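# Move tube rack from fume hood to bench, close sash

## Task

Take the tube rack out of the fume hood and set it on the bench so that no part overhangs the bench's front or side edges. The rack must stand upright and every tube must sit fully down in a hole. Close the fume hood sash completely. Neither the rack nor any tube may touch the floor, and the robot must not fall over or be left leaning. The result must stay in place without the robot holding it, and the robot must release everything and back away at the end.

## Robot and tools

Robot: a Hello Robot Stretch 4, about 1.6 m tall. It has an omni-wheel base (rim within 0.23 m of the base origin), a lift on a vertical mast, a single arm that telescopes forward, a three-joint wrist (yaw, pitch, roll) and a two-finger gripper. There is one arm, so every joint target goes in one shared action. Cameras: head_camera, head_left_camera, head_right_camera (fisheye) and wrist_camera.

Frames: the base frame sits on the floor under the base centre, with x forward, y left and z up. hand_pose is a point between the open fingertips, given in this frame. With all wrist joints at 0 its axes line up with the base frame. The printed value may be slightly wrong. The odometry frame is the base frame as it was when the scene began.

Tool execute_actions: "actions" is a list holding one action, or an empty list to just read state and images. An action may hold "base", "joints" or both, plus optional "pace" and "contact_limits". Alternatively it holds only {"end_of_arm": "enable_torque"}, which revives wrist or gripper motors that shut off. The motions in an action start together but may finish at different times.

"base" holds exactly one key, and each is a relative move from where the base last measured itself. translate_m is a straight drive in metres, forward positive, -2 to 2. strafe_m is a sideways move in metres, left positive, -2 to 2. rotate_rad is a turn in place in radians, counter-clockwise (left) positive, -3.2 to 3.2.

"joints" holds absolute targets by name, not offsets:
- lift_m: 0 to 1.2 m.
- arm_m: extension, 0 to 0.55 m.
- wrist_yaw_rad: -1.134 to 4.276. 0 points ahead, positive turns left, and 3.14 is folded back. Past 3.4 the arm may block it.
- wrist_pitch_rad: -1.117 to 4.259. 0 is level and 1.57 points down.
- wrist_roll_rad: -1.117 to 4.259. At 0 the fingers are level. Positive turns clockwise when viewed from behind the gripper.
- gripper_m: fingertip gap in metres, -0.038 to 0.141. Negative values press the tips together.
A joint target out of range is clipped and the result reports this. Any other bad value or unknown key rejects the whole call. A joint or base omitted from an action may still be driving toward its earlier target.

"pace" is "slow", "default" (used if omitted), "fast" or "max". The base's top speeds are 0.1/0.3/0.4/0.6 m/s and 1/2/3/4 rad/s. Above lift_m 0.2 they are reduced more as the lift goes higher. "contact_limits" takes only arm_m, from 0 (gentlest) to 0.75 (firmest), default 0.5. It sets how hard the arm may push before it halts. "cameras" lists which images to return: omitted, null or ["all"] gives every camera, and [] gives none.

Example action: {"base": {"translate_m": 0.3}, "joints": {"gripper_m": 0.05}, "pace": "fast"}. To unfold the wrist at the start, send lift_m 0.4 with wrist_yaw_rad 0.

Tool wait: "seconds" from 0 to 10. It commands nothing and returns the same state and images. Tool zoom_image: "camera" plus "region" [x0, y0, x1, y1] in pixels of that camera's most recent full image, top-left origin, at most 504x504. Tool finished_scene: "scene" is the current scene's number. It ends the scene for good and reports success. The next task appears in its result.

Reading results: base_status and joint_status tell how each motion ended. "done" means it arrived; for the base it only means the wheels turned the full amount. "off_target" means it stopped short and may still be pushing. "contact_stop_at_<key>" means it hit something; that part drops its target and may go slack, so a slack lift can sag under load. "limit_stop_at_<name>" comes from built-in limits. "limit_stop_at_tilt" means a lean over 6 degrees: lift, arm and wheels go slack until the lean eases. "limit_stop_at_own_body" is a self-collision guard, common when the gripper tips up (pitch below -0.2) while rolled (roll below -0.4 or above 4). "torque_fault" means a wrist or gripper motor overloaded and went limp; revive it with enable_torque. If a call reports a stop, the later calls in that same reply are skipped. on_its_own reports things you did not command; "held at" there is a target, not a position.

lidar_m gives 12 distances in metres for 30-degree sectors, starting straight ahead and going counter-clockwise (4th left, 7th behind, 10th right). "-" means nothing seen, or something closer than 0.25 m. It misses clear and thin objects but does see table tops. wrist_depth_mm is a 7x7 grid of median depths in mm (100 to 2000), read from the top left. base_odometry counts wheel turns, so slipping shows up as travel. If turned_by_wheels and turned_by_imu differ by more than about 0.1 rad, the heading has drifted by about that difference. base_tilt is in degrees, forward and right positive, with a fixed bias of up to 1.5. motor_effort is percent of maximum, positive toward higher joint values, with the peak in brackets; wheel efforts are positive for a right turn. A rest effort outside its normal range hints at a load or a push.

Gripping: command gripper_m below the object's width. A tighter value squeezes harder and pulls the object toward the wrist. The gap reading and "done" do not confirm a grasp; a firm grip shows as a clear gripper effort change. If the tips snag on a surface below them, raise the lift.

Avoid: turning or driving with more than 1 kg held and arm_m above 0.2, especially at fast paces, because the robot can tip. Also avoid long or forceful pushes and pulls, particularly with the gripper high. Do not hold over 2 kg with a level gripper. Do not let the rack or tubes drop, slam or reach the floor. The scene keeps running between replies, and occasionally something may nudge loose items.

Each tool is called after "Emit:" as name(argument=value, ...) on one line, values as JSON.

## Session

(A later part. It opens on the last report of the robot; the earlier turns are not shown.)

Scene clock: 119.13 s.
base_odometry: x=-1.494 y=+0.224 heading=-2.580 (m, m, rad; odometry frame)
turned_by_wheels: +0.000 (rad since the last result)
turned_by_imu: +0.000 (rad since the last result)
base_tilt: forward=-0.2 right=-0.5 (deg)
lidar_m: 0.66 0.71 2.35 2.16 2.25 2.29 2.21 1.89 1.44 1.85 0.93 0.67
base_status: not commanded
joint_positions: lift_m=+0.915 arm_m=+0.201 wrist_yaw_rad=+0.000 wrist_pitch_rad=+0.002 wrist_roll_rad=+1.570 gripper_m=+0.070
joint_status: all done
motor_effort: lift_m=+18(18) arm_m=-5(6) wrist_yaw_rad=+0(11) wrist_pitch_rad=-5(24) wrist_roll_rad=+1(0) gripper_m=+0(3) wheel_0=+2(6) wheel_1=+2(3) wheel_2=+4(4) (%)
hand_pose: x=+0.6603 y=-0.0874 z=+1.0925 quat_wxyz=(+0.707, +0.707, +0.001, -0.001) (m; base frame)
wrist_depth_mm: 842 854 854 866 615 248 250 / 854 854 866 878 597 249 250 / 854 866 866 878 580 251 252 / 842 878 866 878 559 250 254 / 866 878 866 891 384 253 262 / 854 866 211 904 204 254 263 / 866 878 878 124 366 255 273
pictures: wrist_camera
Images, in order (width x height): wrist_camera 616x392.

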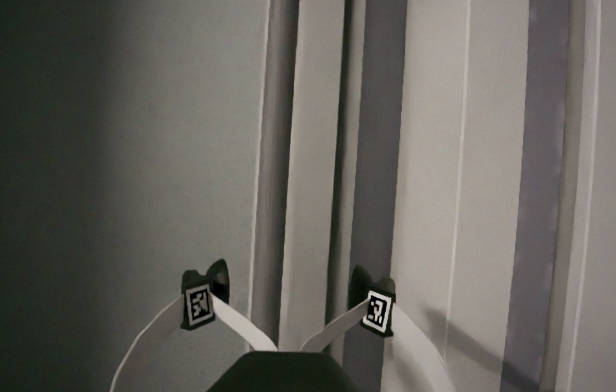

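Emit:
execute_actions(actions=[{"joints":{"arm_m":0.1,"lift_m":1.2,"wrist_roll_rad":0,"gripper_m":0.0}}], cameras=[])

Emit:
execute_actions(actions=[{"joints":{"wrist_pitch_rad":1.0,"arm_m":0.36}}], cameras=["wrist_camera","head_camera"])

Scene clock: 121.73 s.
base_odometry: x=-1.494 y=+0.224 heading=-2.580 (m, m, rad; odometry frame)
turned_by_wheels: +0.000 (rad since the last result)
turned_by_imu: +0.001 (rad since the last result)
base_tilt: forward=-0.4 right=-0.5 (deg)
lidar_m: 0.66 0.69 2.35 2.16 2.22 2.28 2.22 1.90 1.45 1.85 0.92 0.69
base_status: not commanded
joint_positions: lift_m=+1.200 arm_m=+0.101 wrist_yaw_rad=+0.000 wrist_pitch_rad=+0.002 wrist_roll_rad=+0.001 gripper_m=+0.000
joint_status: all done
motor_effort: lift_m=+20(20) arm_m=-5(7) wrist_yaw_rad=-1(1) wrist_pitch_rad=-4(5) wrist_roll_rad=+0(3) gripper_m=-4(7) wheel_0=+2(2) wheel_1=+2(2) wheel_2=+4(4) (%)
hand_pose: x=+0.5603 y=-0.0874 z=+1.3774 quat_wxyz=(+1.000, +0.000, +0.001, +0.000) (m; base frame)
wrist_depth_mm: 723 960 976 991 976 991 976 / 741 960 976 991 991 991 991 / 732 991 976 991 960 1008 976 / 750 976 976 976 991 991 976 / 759 976 976 976 991 991 946 / 778 976 187 202 991 991 946 / 778 917 976 125 960 991 904
pictures: none
No camera images: the call's "cameras" was empty. Leave "cameras" out to get every camera's image.

Scene clock: 123.63 s.
base_odometry: x=-1.494 y=+0.224 heading=-2.580 (m, m, rad; odometry frame)
turned_by_wheels: +0.000 (rad since the last result)
turned_by_imu: +0.001 (rad since the last result)
base_tilt: forward=-0.2 right=-0.5 (deg)
lidar_m: 0.66 0.71 2.33 2.17 2.24 2.28 2.22 1.90 1.44 1.85 0.90 0.69
base_status: not commanded
joint_positions: lift_m=+1.200 arm_m=+0.359 wrist_yaw_rad=+0.000 wrist_pitch_rad=+1.001 wrist_roll_rad=+0.000 gripper_m=+0.000
joint_status: all done
motor_effort: lift_m=+20(20) arm_m=+5(4) wrist_yaw_rad=+0(1) wrist_pitch_rad=-3(0) wrist_roll_rad=-1(1) gripper_m=-5(5) wheel_0=+2(1) wheel_1=+2(2) wheel_2=+4(4) (%)
hand_pose: x=+0.6856 y=-0.0874 z=+1.1351 quat_wxyz=(+0.877, +0.000, +0.480, +0.000) (m; base frame)
wrist_depth_mm: 654 676 699 723 741 750 759 / 585 603 615 627 647 661 691 / 285 289 544 559 569 591 597 / 266 289 296 291 296 296 296 / 384 384 387 268 268 272 274 / 357 364 188 202 384 389 389 / 627 418 413 125 359 377 377
pictures: head_camera, wrist_camera
Images, in order (width x height): head_camera 420x560, wrist_camera 616x392.

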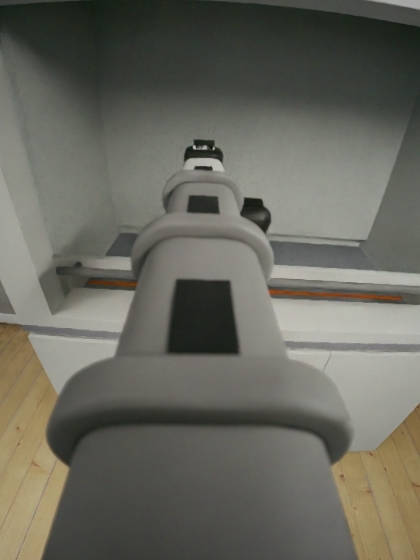

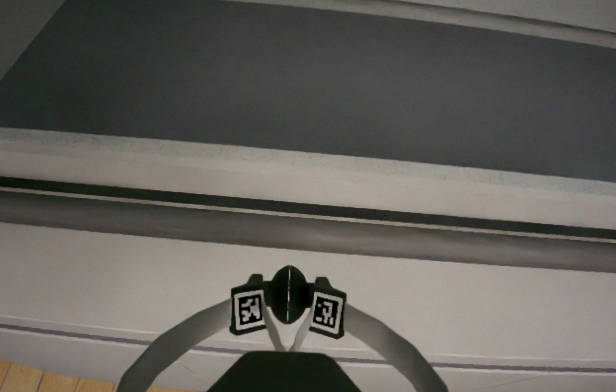

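Emit:
execute_actions(actions=[{"joints":{"arm_m":0.42},"pace":"slow","contact_limits":{"arm_m":0.15}}], cameras=["wrist_camera"])

Scene clock: 125.77 s.
base_odometry: x=-1.494 y=+0.224 heading=-2.580 (m, m, rad; odometry frame)
turned_by_wheels: +0.000 (rad since the last result)
turned_by_imu: +0.001 (rad since the last result)
base_tilt: forward=-0.3 right=-0.5 (deg)
lidar_m: 0.66 0.70 2.35 2.16 2.23 2.27 2.21 1.88 1.43 1.85 0.91 0.69
base_status: not commanded
joint_positions: lift_m=+1.200 arm_m=+0.419 wrist_yaw_rad=+0.000 wrist_pitch_rad=+1.001 wrist_roll_rad=+0.000 gripper_m=+0.000
joint_status: all done
motor_effort: lift_m=+21(20) arm_m=+6(8) wrist_yaw_rad=-1(1) wrist_pitch_rad=-1(3) wrist_roll_rad=-1(0) gripper_m=-4(3) wheel_0=+1(2) wheel_1=+2(2) wheel_2=+4(4) (%)
contact_limits: arm_m 0.15
hand_pose: x=+0.7455 y=-0.0874 z=+1.1351 quat_wxyz=(+0.877, +0.000, +0.480, +0.000) (m; base frame)
wrist_depth_mm: 654 683 699 707 707 707 661 / 585 603 615 627 640 668 683 / 521 539 544 559 569 585 603 / 256 484 496 504 512 521 535 / 266 273 260 255 258 260 264 / 229 232 187 203 237 246 336 / 329 329 342 125 338 353 357
pictures: wrist_camera
Images, in order (width x height): wrist_camera 616x392.

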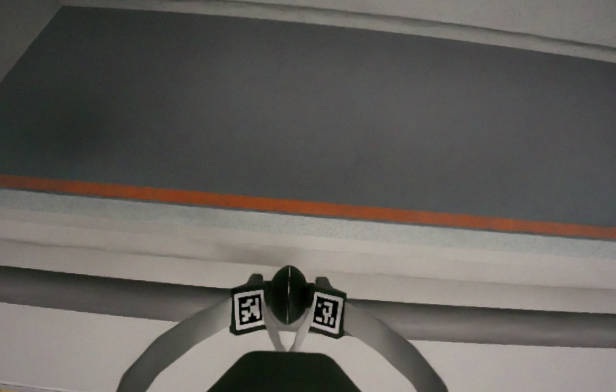

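Emit:
execute_actions(actions=[{"joints":{"lift_m":1.165},"pace":"slow"}], cameras=["wrist_camera"])

Emit:
execute_actions(actions=[{"joints":{"lift_m":1.14},"pace":"slow"}], cameras=["wrist_camera"])

Scene clock: 127.47 s.
base_odometry: x=-1.494 y=+0.224 heading=-2.580 (m, m, rad; odometry frame)
turned_by_wheels: -0.001 (rad since the last result)
turned_by_imu: +0.005 (rad since the last result)
base_tilt: forward=-0.4 right=-0.3 (deg)
lidar_m: 0.66 0.70 2.34 2.18 2.25 2.27 2.22 1.88 1.45 1.86 0.93 0.69
base_status: not commanded
joint_positions: lift_m=+1.178 arm_m=+0.419 wrist_yaw_rad=-0.003 wrist_pitch_rad=+0.997 wrist_roll_rad=+0.000 gripper_m=+0.000
joint_status: lift_m contact_stop (moved -0.022 of -0.035)
on_its_own: lift_m is slack since a contact_stop (your +1.165 is given up)
motor_effort: lift_m=+17(24) arm_m=+5(5) wrist_yaw_rad=+7(12) wrist_pitch_rad=+10(33) wrist_roll_rad=-1(1) gripper_m=-4(5) wheel_0=+0(2) wheel_1=+0(2) wheel_2=-1(4) (%)
hand_pose: x=+0.7462 y=-0.0878 z=+1.1138 quat_wxyz=(+0.878, +0.001, +0.478, -0.001) (m; base frame)
wrist_depth_mm: 634 654 683 699 699 715 715 / 564 574 591 603 621 647 676 / 504 512 525 539 554 569 580 / 253 466 477 484 492 504 521 / 265 271 259 254 258 259 263 / 227 229 187 200 236 245 283 / 314 309 322 123 322 336 342
pictures: wrist_camera
Images, in order (width x height): wrist_camera 616x392.

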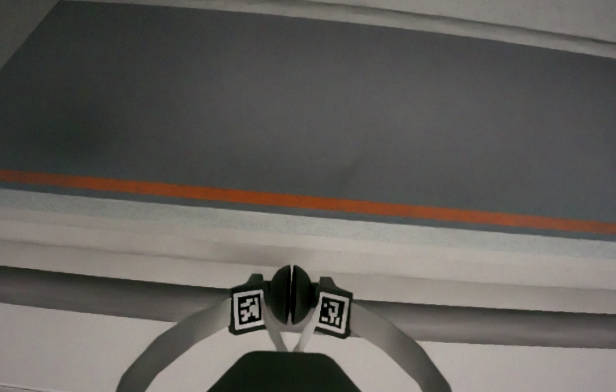

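not run: a stop came earlier in this reply.

Emit:
execute_actions(actions=[{"joints":{"lift_m":1.16},"pace":"slow"}], cameras=[])

Emit:
execute_actions(actions=[{"joints":{"lift_m":1.142},"pace":"slow"}], cameras=["wrist_camera"])

Scene clock: 128.63 s.
base_odometry: x=-1.494 y=+0.224 heading=-2.581 (m, m, rad; odometry frame)
turned_by_wheels: +0.000 (rad since the last result)
turned_by_imu: +0.001 (rad since the last result)
base_tilt: forward=-0.4 right=-0.4 (deg)
lidar_m: 0.65 0.71 2.35 2.15 2.25 2.26 2.22 1.89 1.45 1.86 0.92 0.69
base_status: not commanded
joint_positions: lift_m=+1.161 arm_m=+0.419 wrist_yaw_rad=-0.004 wrist_pitch_rad=+0.996 wrist_roll_rad=+0.000 gripper_m=+0.000
joint_status: all done
motor_effort: lift_m=+9(17) arm_m=+5(6) wrist_yaw_rad=+10(13) wrist_pitch_rad=+13(26) wrist_roll_rad=-1(0) gripper_m=-2(4) wheel_0=-1(1) wheel_1=+0(0) wheel_2=-1(1) (%)
hand_pose: x=+0.7465 y=-0.0880 z=+1.0969 quat_wxyz=(+0.879, +0.001, +0.478, -0.002) (m; base frame)
wrist_depth_mm: 615 634 661 691 691 699 707 / 544 559 574 591 603 627 647 / 484 492 508 521 530 549 564 / 253 445 459 466 480 496 496 / 263 268 256 252 255 258 260 / 225 226 189 201 235 244 281 / 300 298 309 123 309 324 329
pictures: none
No camera images: the call's "cameras" was empty. Leave "cameras" out to get every camera's image.

Scene clock: 129.53 s.
base_odometry: x=-1.494 y=+0.224 heading=-2.581 (m, m, rad; odometry frame)
turned_by_wheels: +0.000 (rad since the last result)
turned_by_imu: +0.000 (rad since the last result)
base_tilt: forward=-0.3 right=-0.5 (deg)
lidar_m: 0.67 0.72 2.33 2.17 2.25 2.28 2.20 1.87 1.44 1.85 0.89 0.68
base_status: not commanded
joint_positions: lift_m=+1.143 arm_m=+0.419 wrist_yaw_rad=-0.003 wrist_pitch_rad=+0.997 wrist_roll_rad=+0.000 gripper_m=+0.000
joint_status: all done
motor_effort: lift_m=+11(12) arm_m=+5(6) wrist_yaw_rad=+8(12) wrist_pitch_rad=+10(28) wrist_roll_rad=-1(0) gripper_m=-5(4) wheel_0=-1(1) wheel_1=+0(1) wheel_2=-1(1) (%)
hand_pose: x=+0.7463 y=-0.0879 z=+1.0786 quat_wxyz=(+0.878, +0.001, +0.478, -0.001) (m; base frame)
wrist_depth_mm: 591 603 615 640 654 683 691 / 517 530 544 559 574 591 615 / 459 473 480 496 508 521 535 / 252 424 436 442 455 469 477 / 265 270 258 252 256 259 262 / 226 229 187 200 236 243 282 / 283 282 290 124 293 304 309
pictures: wrist_camera
Images, in order (width x height): wrist_camera 616x392.

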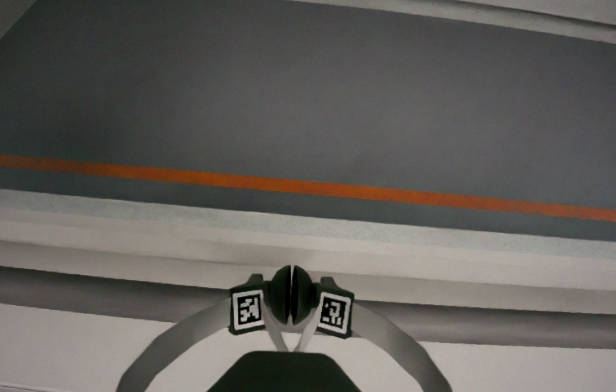

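Emit:
execute_actions(actions=[{"joints":{"lift_m":1.122},"pace":"slow"}], cameras=[])

Emit:
execute_actions(actions=[{"joints":{"lift_m":1.102},"pace":"slow"}], cameras=[])

Emit:
execute_actions(actions=[{"joints":{"lift_m":1.082},"pace":"slow"}], cameras=[])

Emit:
execute_actions(actions=[{"joints":{"lift_m":1.064},"pace":"slow"}], cameras=["wrist_camera"])

Scene clock: 130.83 s.
base_odometry: x=-1.494 y=+0.224 heading=-2.581 (m, m, rad; odometry frame)
turned_by_wheels: +0.000 (rad since the last result)
turned_by_imu: +0.001 (rad since the last result)
base_tilt: forward=-0.3 right=-0.5 (deg)
lidar_m: 0.67 0.71 2.34 2.17 2.24 2.28 2.22 1.87 1.44 1.85 0.90 0.68
base_status: not commanded
joint_positions: lift_m=+1.123 arm_m=+0.419 wrist_yaw_rad=-0.003 wrist_pitch_rad=+0.997 wrist_roll_rad=+0.000 gripper_m=+0.000
joint_status: all done
motor_effort: lift_m=+11(8) arm_m=+5(5) wrist_yaw_rad=+9(12) wrist_pitch_rad=+12(25) wrist_roll_rad=+0(1) gripper_m=-4(3) wheel_0=-1(1) wheel_1=+0(0) wheel_2=-1(1) (%)
hand_pose: x=+0.7463 y=-0.0879 z=+1.0586 quat_wxyz=(+0.878, +0.001, +0.478, -0.002) (m; base frame)
wrist_depth_mm: 559 569 585 609 627 647 668 / 492 500 512 530 544 564 585 / 436 445 455 469 480 488 508 / 253 404 410 421 436 436 445 / 265 270 257 252 257 258 262 / 225 228 187 200 236 245 281 / 265 266 273 124 273 285 291
pictures: none
No camera images: the call's "cameras" was empty. Leave "cameras" out to get every camera's image.

Scene clock: 131.77 s.
base_odometry: x=-1.494 y=+0.224 heading=-2.581 (m, m, rad; odometry frame)
turned_by_wheels: +0.000 (rad since the last result)
turned_by_imu: +0.000 (rad since the last result)
base_tilt: forward=-0.3 right=-0.4 (deg)
lidar_m: 0.66 0.71 2.33 2.16 2.23 2.27 2.20 1.88 1.44 1.85 0.91 0.69
base_status: not commanded
joint_positions: lift_m=+1.103 arm_m=+0.419 wrist_yaw_rad=-0.003 wrist_pitch_rad=+0.997 wrist_roll_rad=+0.000 gripper_m=+0.000
joint_status: all done
motor_effort: lift_m=+10(9) arm_m=+5(5) wrist_yaw_rad=+9(12) wrist_pitch_rad=+10(27) wrist_roll_rad=+0(1) gripper_m=-2(4) wheel_0=+0(1) wheel_1=+1(1) wheel_2=-1(1) (%)
hand_pose: x=+0.7463 y=-0.0879 z=+1.0386 quat_wxyz=(+0.878, +0.001, +0.478, -0.002) (m; base frame)
wrist_depth_mm: 521 535 554 574 585 603 634 / 462 469 484 496 517 530 549 / 413 424 433 439 449 466 477 / 253 379 389 397 402 413 424 / 264 268 258 253 256 260 263 / 225 227 187 200 236 244 281 / 247 248 254 124 255 266 271
pictures: none
No camera images: the call's "cameras" was empty. Leave "cameras" out to get every camera's image.

Scene clock: 132.70 s.
base_odometry: x=-1.494 y=+0.224 heading=-2.581 (m, m, rad; odometry frame)
turned_by_wheels: +0.000 (rad since the last result)
turned_by_imu: +0.000 (rad since the last result)
base_tilt: forward=-0.4 right=-0.5 (deg)
lidar_m: 0.67 0.71 2.35 2.19 2.22 2.28 2.22 1.88 1.44 1.85 0.91 0.69
base_status: not commanded
joint_positions: lift_m=+1.083 arm_m=+0.419 wrist_yaw_rad=-0.003 wrist_pitch_rad=+0.997 wrist_roll_rad=+0.000 gripper_m=+0.000
joint_status: all done
motor_effort: lift_m=+10(14) arm_m=+5(6) wrist_yaw_rad=+9(13) wrist_pitch_rad=+11(26) wrist_roll_rad=-1(0) gripper_m=-3(3) wheel_0=-1(1) wheel_1=+0(0) wheel_2=-1(1) (%)
hand_pose: x=+0.7463 y=-0.0879 z=+1.0186 quat_wxyz=(+0.878, +0.001, +0.478, -0.002) (m; base frame)
wrist_depth_mm: 496 504 525 544 554 574 597 / 433 445 452 469 488 500 517 / 387 397 404 415 424 436 449 / 253 303 364 373 382 389 399 / 263 266 258 252 256 259 262 / 226 228 187 200 236 244 277 / 230 230 237 124 237 248 250
pictures: none
No camera images: the call's "cameras" was empty. Leave "cameras" out to get every camera's image.

Scene clock: 133.60 s.
base_odometry: x=-1.494 y=+0.224 heading=-2.581 (m, m, rad; odometry frame)
turned_by_wheels: +0.000 (rad since the last result)
turned_by_imu: +0.000 (rad since the last result)
base_tilt: forward=-0.4 right=-0.6 (deg)
lidar_m: 0.66 0.70 2.34 2.19 2.22 2.26 2.22 1.88 1.45 1.84 0.91 0.68
base_status: not commanded
joint_positions: lift_m=+1.065 arm_m=+0.419 wrist_yaw_rad=-0.005 wrist_pitch_rad=+0.991 wrist_roll_rad=+0.000 gripper_m=+0.000
joint_status: all done
on_its_own: wrist_pitch_rad is at rest, and its effort (+26) is outside its rest range (-23 to +23)
motor_effort: lift_m=+2(9) arm_m=+5(6) wrist_yaw_rad=+13(14) wrist_pitch_rad=+26(27) wrist_roll_rad=+1(1) gripper_m=+0(4) wheel_0=+0(1) wheel_1=+0(0) wheel_2=-1(1) (%)
hand_pose: x=+0.7475 y=-0.0882 z=+1.0022 quat_wxyz=(+0.880, +0.001, +0.476, -0.002) (m; base frame)
wrist_depth_mm: 492 496 521 539 554 569 597 / 427 439 452 462 477 492 508 / 379 389 399 410 421 430 445 / 248 297 357 364 373 384 389 / 255 257 251 246 253 253 254 / 220 220 184 198 230 266 270 / 223 223 231 129 230 240 243
pictures: wrist_camera
Images, in order (width x height): wrist_camera 616x392.

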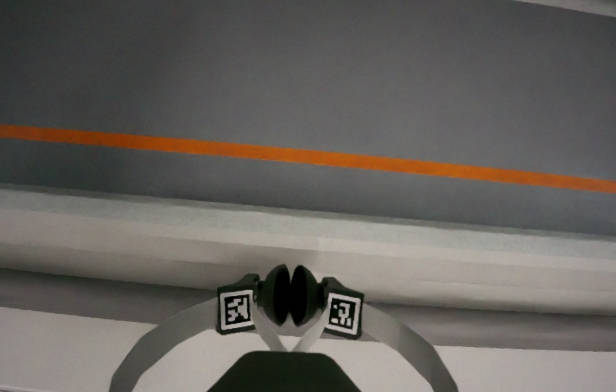

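Emit:
execute_actions(actions=[{"joints":{"lift_m":1.055},"pace":"slow"}], cameras=[])

Emit:
execute_actions(actions=[{"joints":{"lift_m":1.13}}], cameras=[])

Emit:
execute_actions(actions=[{"joints":{"arm_m":0},"base":{"translate_m":-0.45}}])

Scene clock: 134.83 s.
base_odometry: x=-1.494 y=+0.224 heading=-2.580 (m, m, rad; odometry frame)
turned_by_wheels: +0.000 (rad since the last result)
turned_by_imu: +0.001 (rad since the last result)
base_tilt: forward=-0.2 right=-0.5 (deg)
lidar_m: 0.66 0.71 2.34 2.16 2.24 2.27 2.21 1.86 1.43 1.86 0.91 0.69
base_status: not commanded
joint_positions: lift_m=+1.075 arm_m=+0.419 wrist_yaw_rad=-0.004 wrist_pitch_rad=+0.995 wrist_roll_rad=+0.000 gripper_m=+0.000
joint_status: lift_m contact_stop (moved +0.010 of -0.010)
on_its_own: lift_m is slack since a contact_stop (your +1.055 is given up)
motor_effort: lift_m=+13(7) arm_m=+5(5) wrist_yaw_rad=+11(14) wrist_pitch_rad=+16(35) wrist_roll_rad=+0(0) gripper_m=-2(2) wheel_0=-1(0) wheel_1=+1(1) wheel_2=-1(1) (%)
hand_pose: x=+0.7466 y=-0.0880 z=+1.0117 quat_wxyz=(+0.879, +0.001, +0.477, -0.002) (m; base frame)
wrist_depth_mm: 488 500 517 544 549 569 591 / 433 442 455 462 480 496 512 / 384 389 399 410 421 430 445 / 251 301 359 368 377 384 394 / 260 263 256 251 255 257 260 / 224 226 188 202 234 244 272 / 227 228 235 132 235 244 246
pictures: none
No camera images: the call's "cameras" was empty. Leave "cameras" out to get every camera's image.

not run: a stop came earlier in this reply.

not run: a stop came earlier in this reply.

Bottomed out.

Emit:
execute_actions(actions=[{"joints":{"lift_m":1.13}}], cameras=[])

Emit:
execute_actions(actions=[{"joints":{"arm_m":0,"wrist_pitch_rad":0.3},"base":{"translate_m":-0.45}}])

Scene clock: 136.17 s.
base_odometry: x=-1.494 y=+0.224 heading=-2.580 (m, m, rad; odometry frame)
turned_by_wheels: +0.000 (rad since the last result)
turned_by_imu: +0.001 (rad since the last result)
base_tilt: forward=-0.2 right=-0.4 (deg)
lidar_m: 0.66 0.71 2.35 2.18 2.23 2.27 2.21 1.89 1.44 1.84 0.91 0.71
base_status: not commanded
joint_positions: lift_m=+1.130 arm_m=+0.419 wrist_yaw_rad=+0.000 wrist_pitch_rad=+1.001 wrist_roll_rad=+0.000 gripper_m=+0.000
joint_status: all done
motor_effort: lift_m=+21(21) arm_m=+5(6) wrist_yaw_rad=+1(10) wrist_pitch_rad=+0(11) wrist_roll_rad=+0(0) gripper_m=-5(7) wheel_0=-1(1) wheel_1=+1(1) wheel_2=-1(1) (%)
hand_pose: x=+0.7456 y=-0.0875 z=+1.0651 quat_wxyz=(+0.877, +0.000, +0.480, +0.000) (m; base frame)
wrist_depth_mm: 559 574 580 603 621 640 668 / 492 504 517 525 539 554 574 / 439 445 459 469 473 492 504 / 399 407 410 421 427 436 449 / 289 291 293 294 300 345 351 / 267 270 187 204 304 309 306 / 268 267 276 125 273 278 279
pictures: none
No camera images: the call's "cameras" was empty. Leave "cameras" out to get every camera's image.

Scene clock: 139.17 s.
base_odometry: x=-1.113 y=+0.464 heading=-2.581 (m, m, rad; odometry frame)
turned_by_wheels: +0.000 (rad since the last result)
turned_by_imu: +0.001 (rad since the last result)
base_tilt: forward=-0.2 right=-0.5 (deg)
lidar_m: 1.12 1.20 2.98 2.13 2.26 1.81 1.76 1.84 1.39 1.35 1.93 1.14
base_status: done
joint_positions: lift_m=+1.130 arm_m=+0.001 wrist_yaw_rad=+0.000 wrist_pitch_rad=+0.302 wrist_roll_rad=+0.000 gripper_m=+0.000
joint_status: all done
motor_effort: lift_m=+20(21) arm_m=-5(7) wrist_yaw_rad=+0(6) wrist_pitch_rad=-4(60) wrist_roll_rad=+0(0) gripper_m=-7(7) wheel_0=-2(6) wheel_1=-2(6) wheel_2=+3(14) (%)
hand_pose: x=+0.4472 y=-0.0874 z=+1.2222 quat_wxyz=(+0.989, +0.000, +0.151, +0.000) (m; base frame)
wrist_depth_mm: 809 1078 1366 1366 1397 1366 960 / 842 1098 1397 1430 1397 1397 960 / 891 1160 1464 1537 1499 1366 960 / 931 1025 1308 1397 1464 1255 931 / 1397 960 946 946 946 976 960 / 1808 1008 188 202 991 991 991 / 1576 1060 1042 124 1025 1060 1808
pictures: head_camera, head_left_camera, head_right_camera, wrist_camera
Images, in order (width x height): head_camera 420x560, head_left_camera 420x672, head_right_camera 420x672, wrist_camera 616x392.

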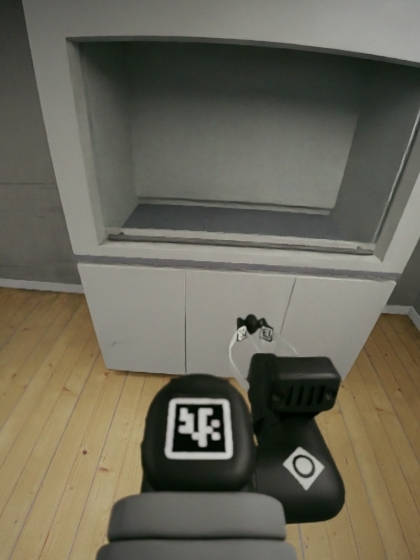

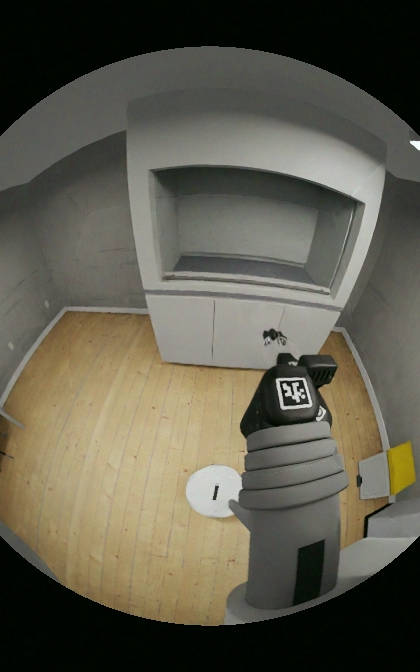

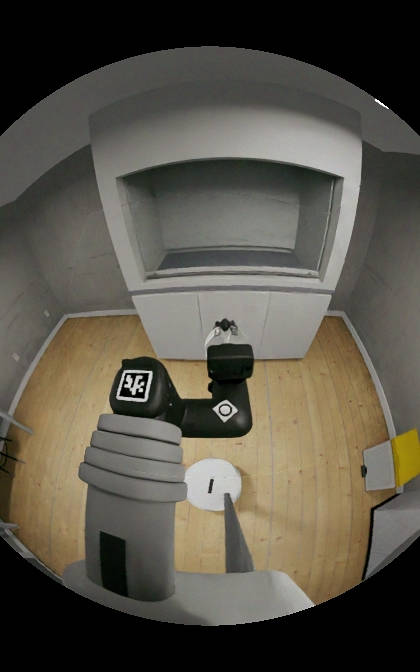

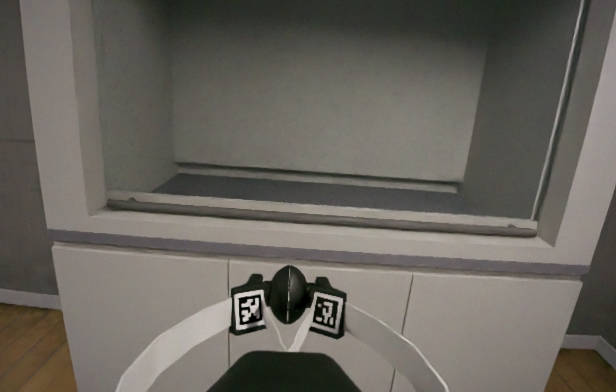

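Emit:
zoom_image(camera="wrist_camera", region=[40, 160, 340, 270])

Emit:
execute_actions(actions=[{"base":{"rotate_rad":1.55},"joints":{"wrist_pitch_rad":0}}])

Region (40, 160, 340, 270) of wrist_camera's 616x392 image, scaled by 1.680; it fills the top 185 rows of this view, and the rest is white.

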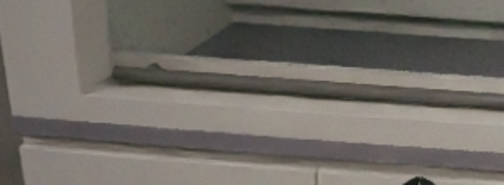

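Scene clock: 141.93 s.
base_odometry: x=-1.113 y=+0.463 heading=-1.031 (m, m, rad; odometry frame)
turned_by_wheels: +1.549 (rad since the last result)
turned_by_imu: +1.578 (rad since the last result)
base_tilt: forward=-0.3 right=-0.6 (deg)
lidar_m: 2.11 2.23 1.79 1.74 1.82 1.51 1.36 1.93 1.13 1.11 1.16 2.95
base_status: done
joint_positions: lift_m=+1.130 arm_m=+0.001 wrist_yaw_rad=+0.000 wrist_pitch_rad=+0.003 wrist_roll_rad=+0.000 gripper_m=+0.000
joint_status: all done
motor_effort: lift_m=+20(20) arm_m=-5(5) wrist_yaw_rad=+0(0) wrist_pitch_rad=-7(9) wrist_roll_rad=+0(1) gripper_m=-4(6) wheel_0=-4(9) wheel_1=-3(8) wheel_2=-3(10) (%)
hand_pose: x=+0.4603 y=-0.0874 z=+1.3073 quat_wxyz=(+1.000, +0.000, +0.001, +0.000) (m; base frame)
wrist_depth_mm: - - - 1921 - - - / - - - - - - - / - - - - - - - / - - - - - - - / - - - - - - - / - - 188 202 - - - / - - - 125 - - -
pictures: head_camera, head_left_camera, head_right_camera, wrist_camera
Images, in order (width x height): head_camera 420x560, head_left_camera 420x672, head_right_camera 420x672, wrist_camera 616x392.

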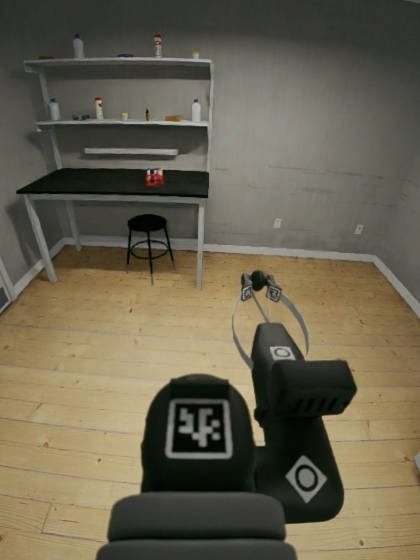

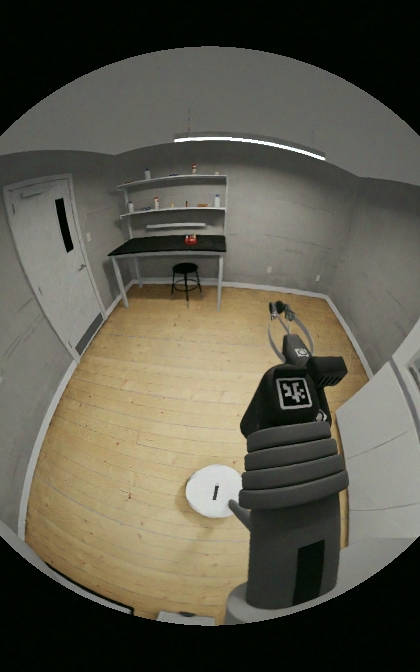

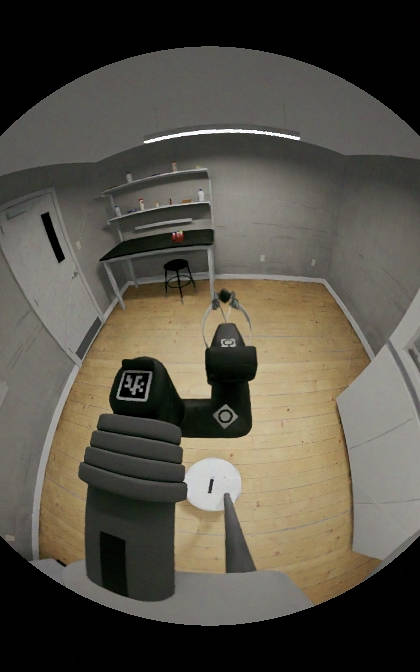

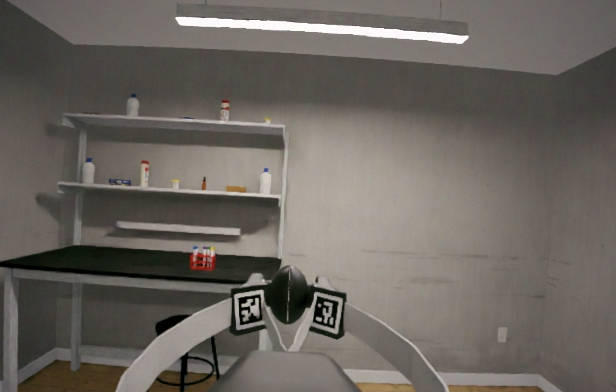

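Emit:
zoom_image(camera="wrist_camera", region=[170, 230, 240, 280])

Region (170, 230, 240, 280) of wrist_camera's 616x392 image, scaled by 7.200; it fills the top 360 rows of this view, and the rest is white.

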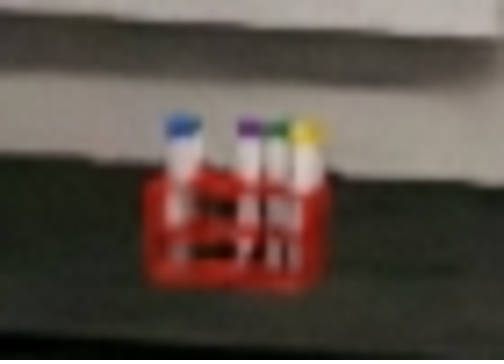

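Emit:
finished_scene(scene=2)

The scene is finished: the task was done.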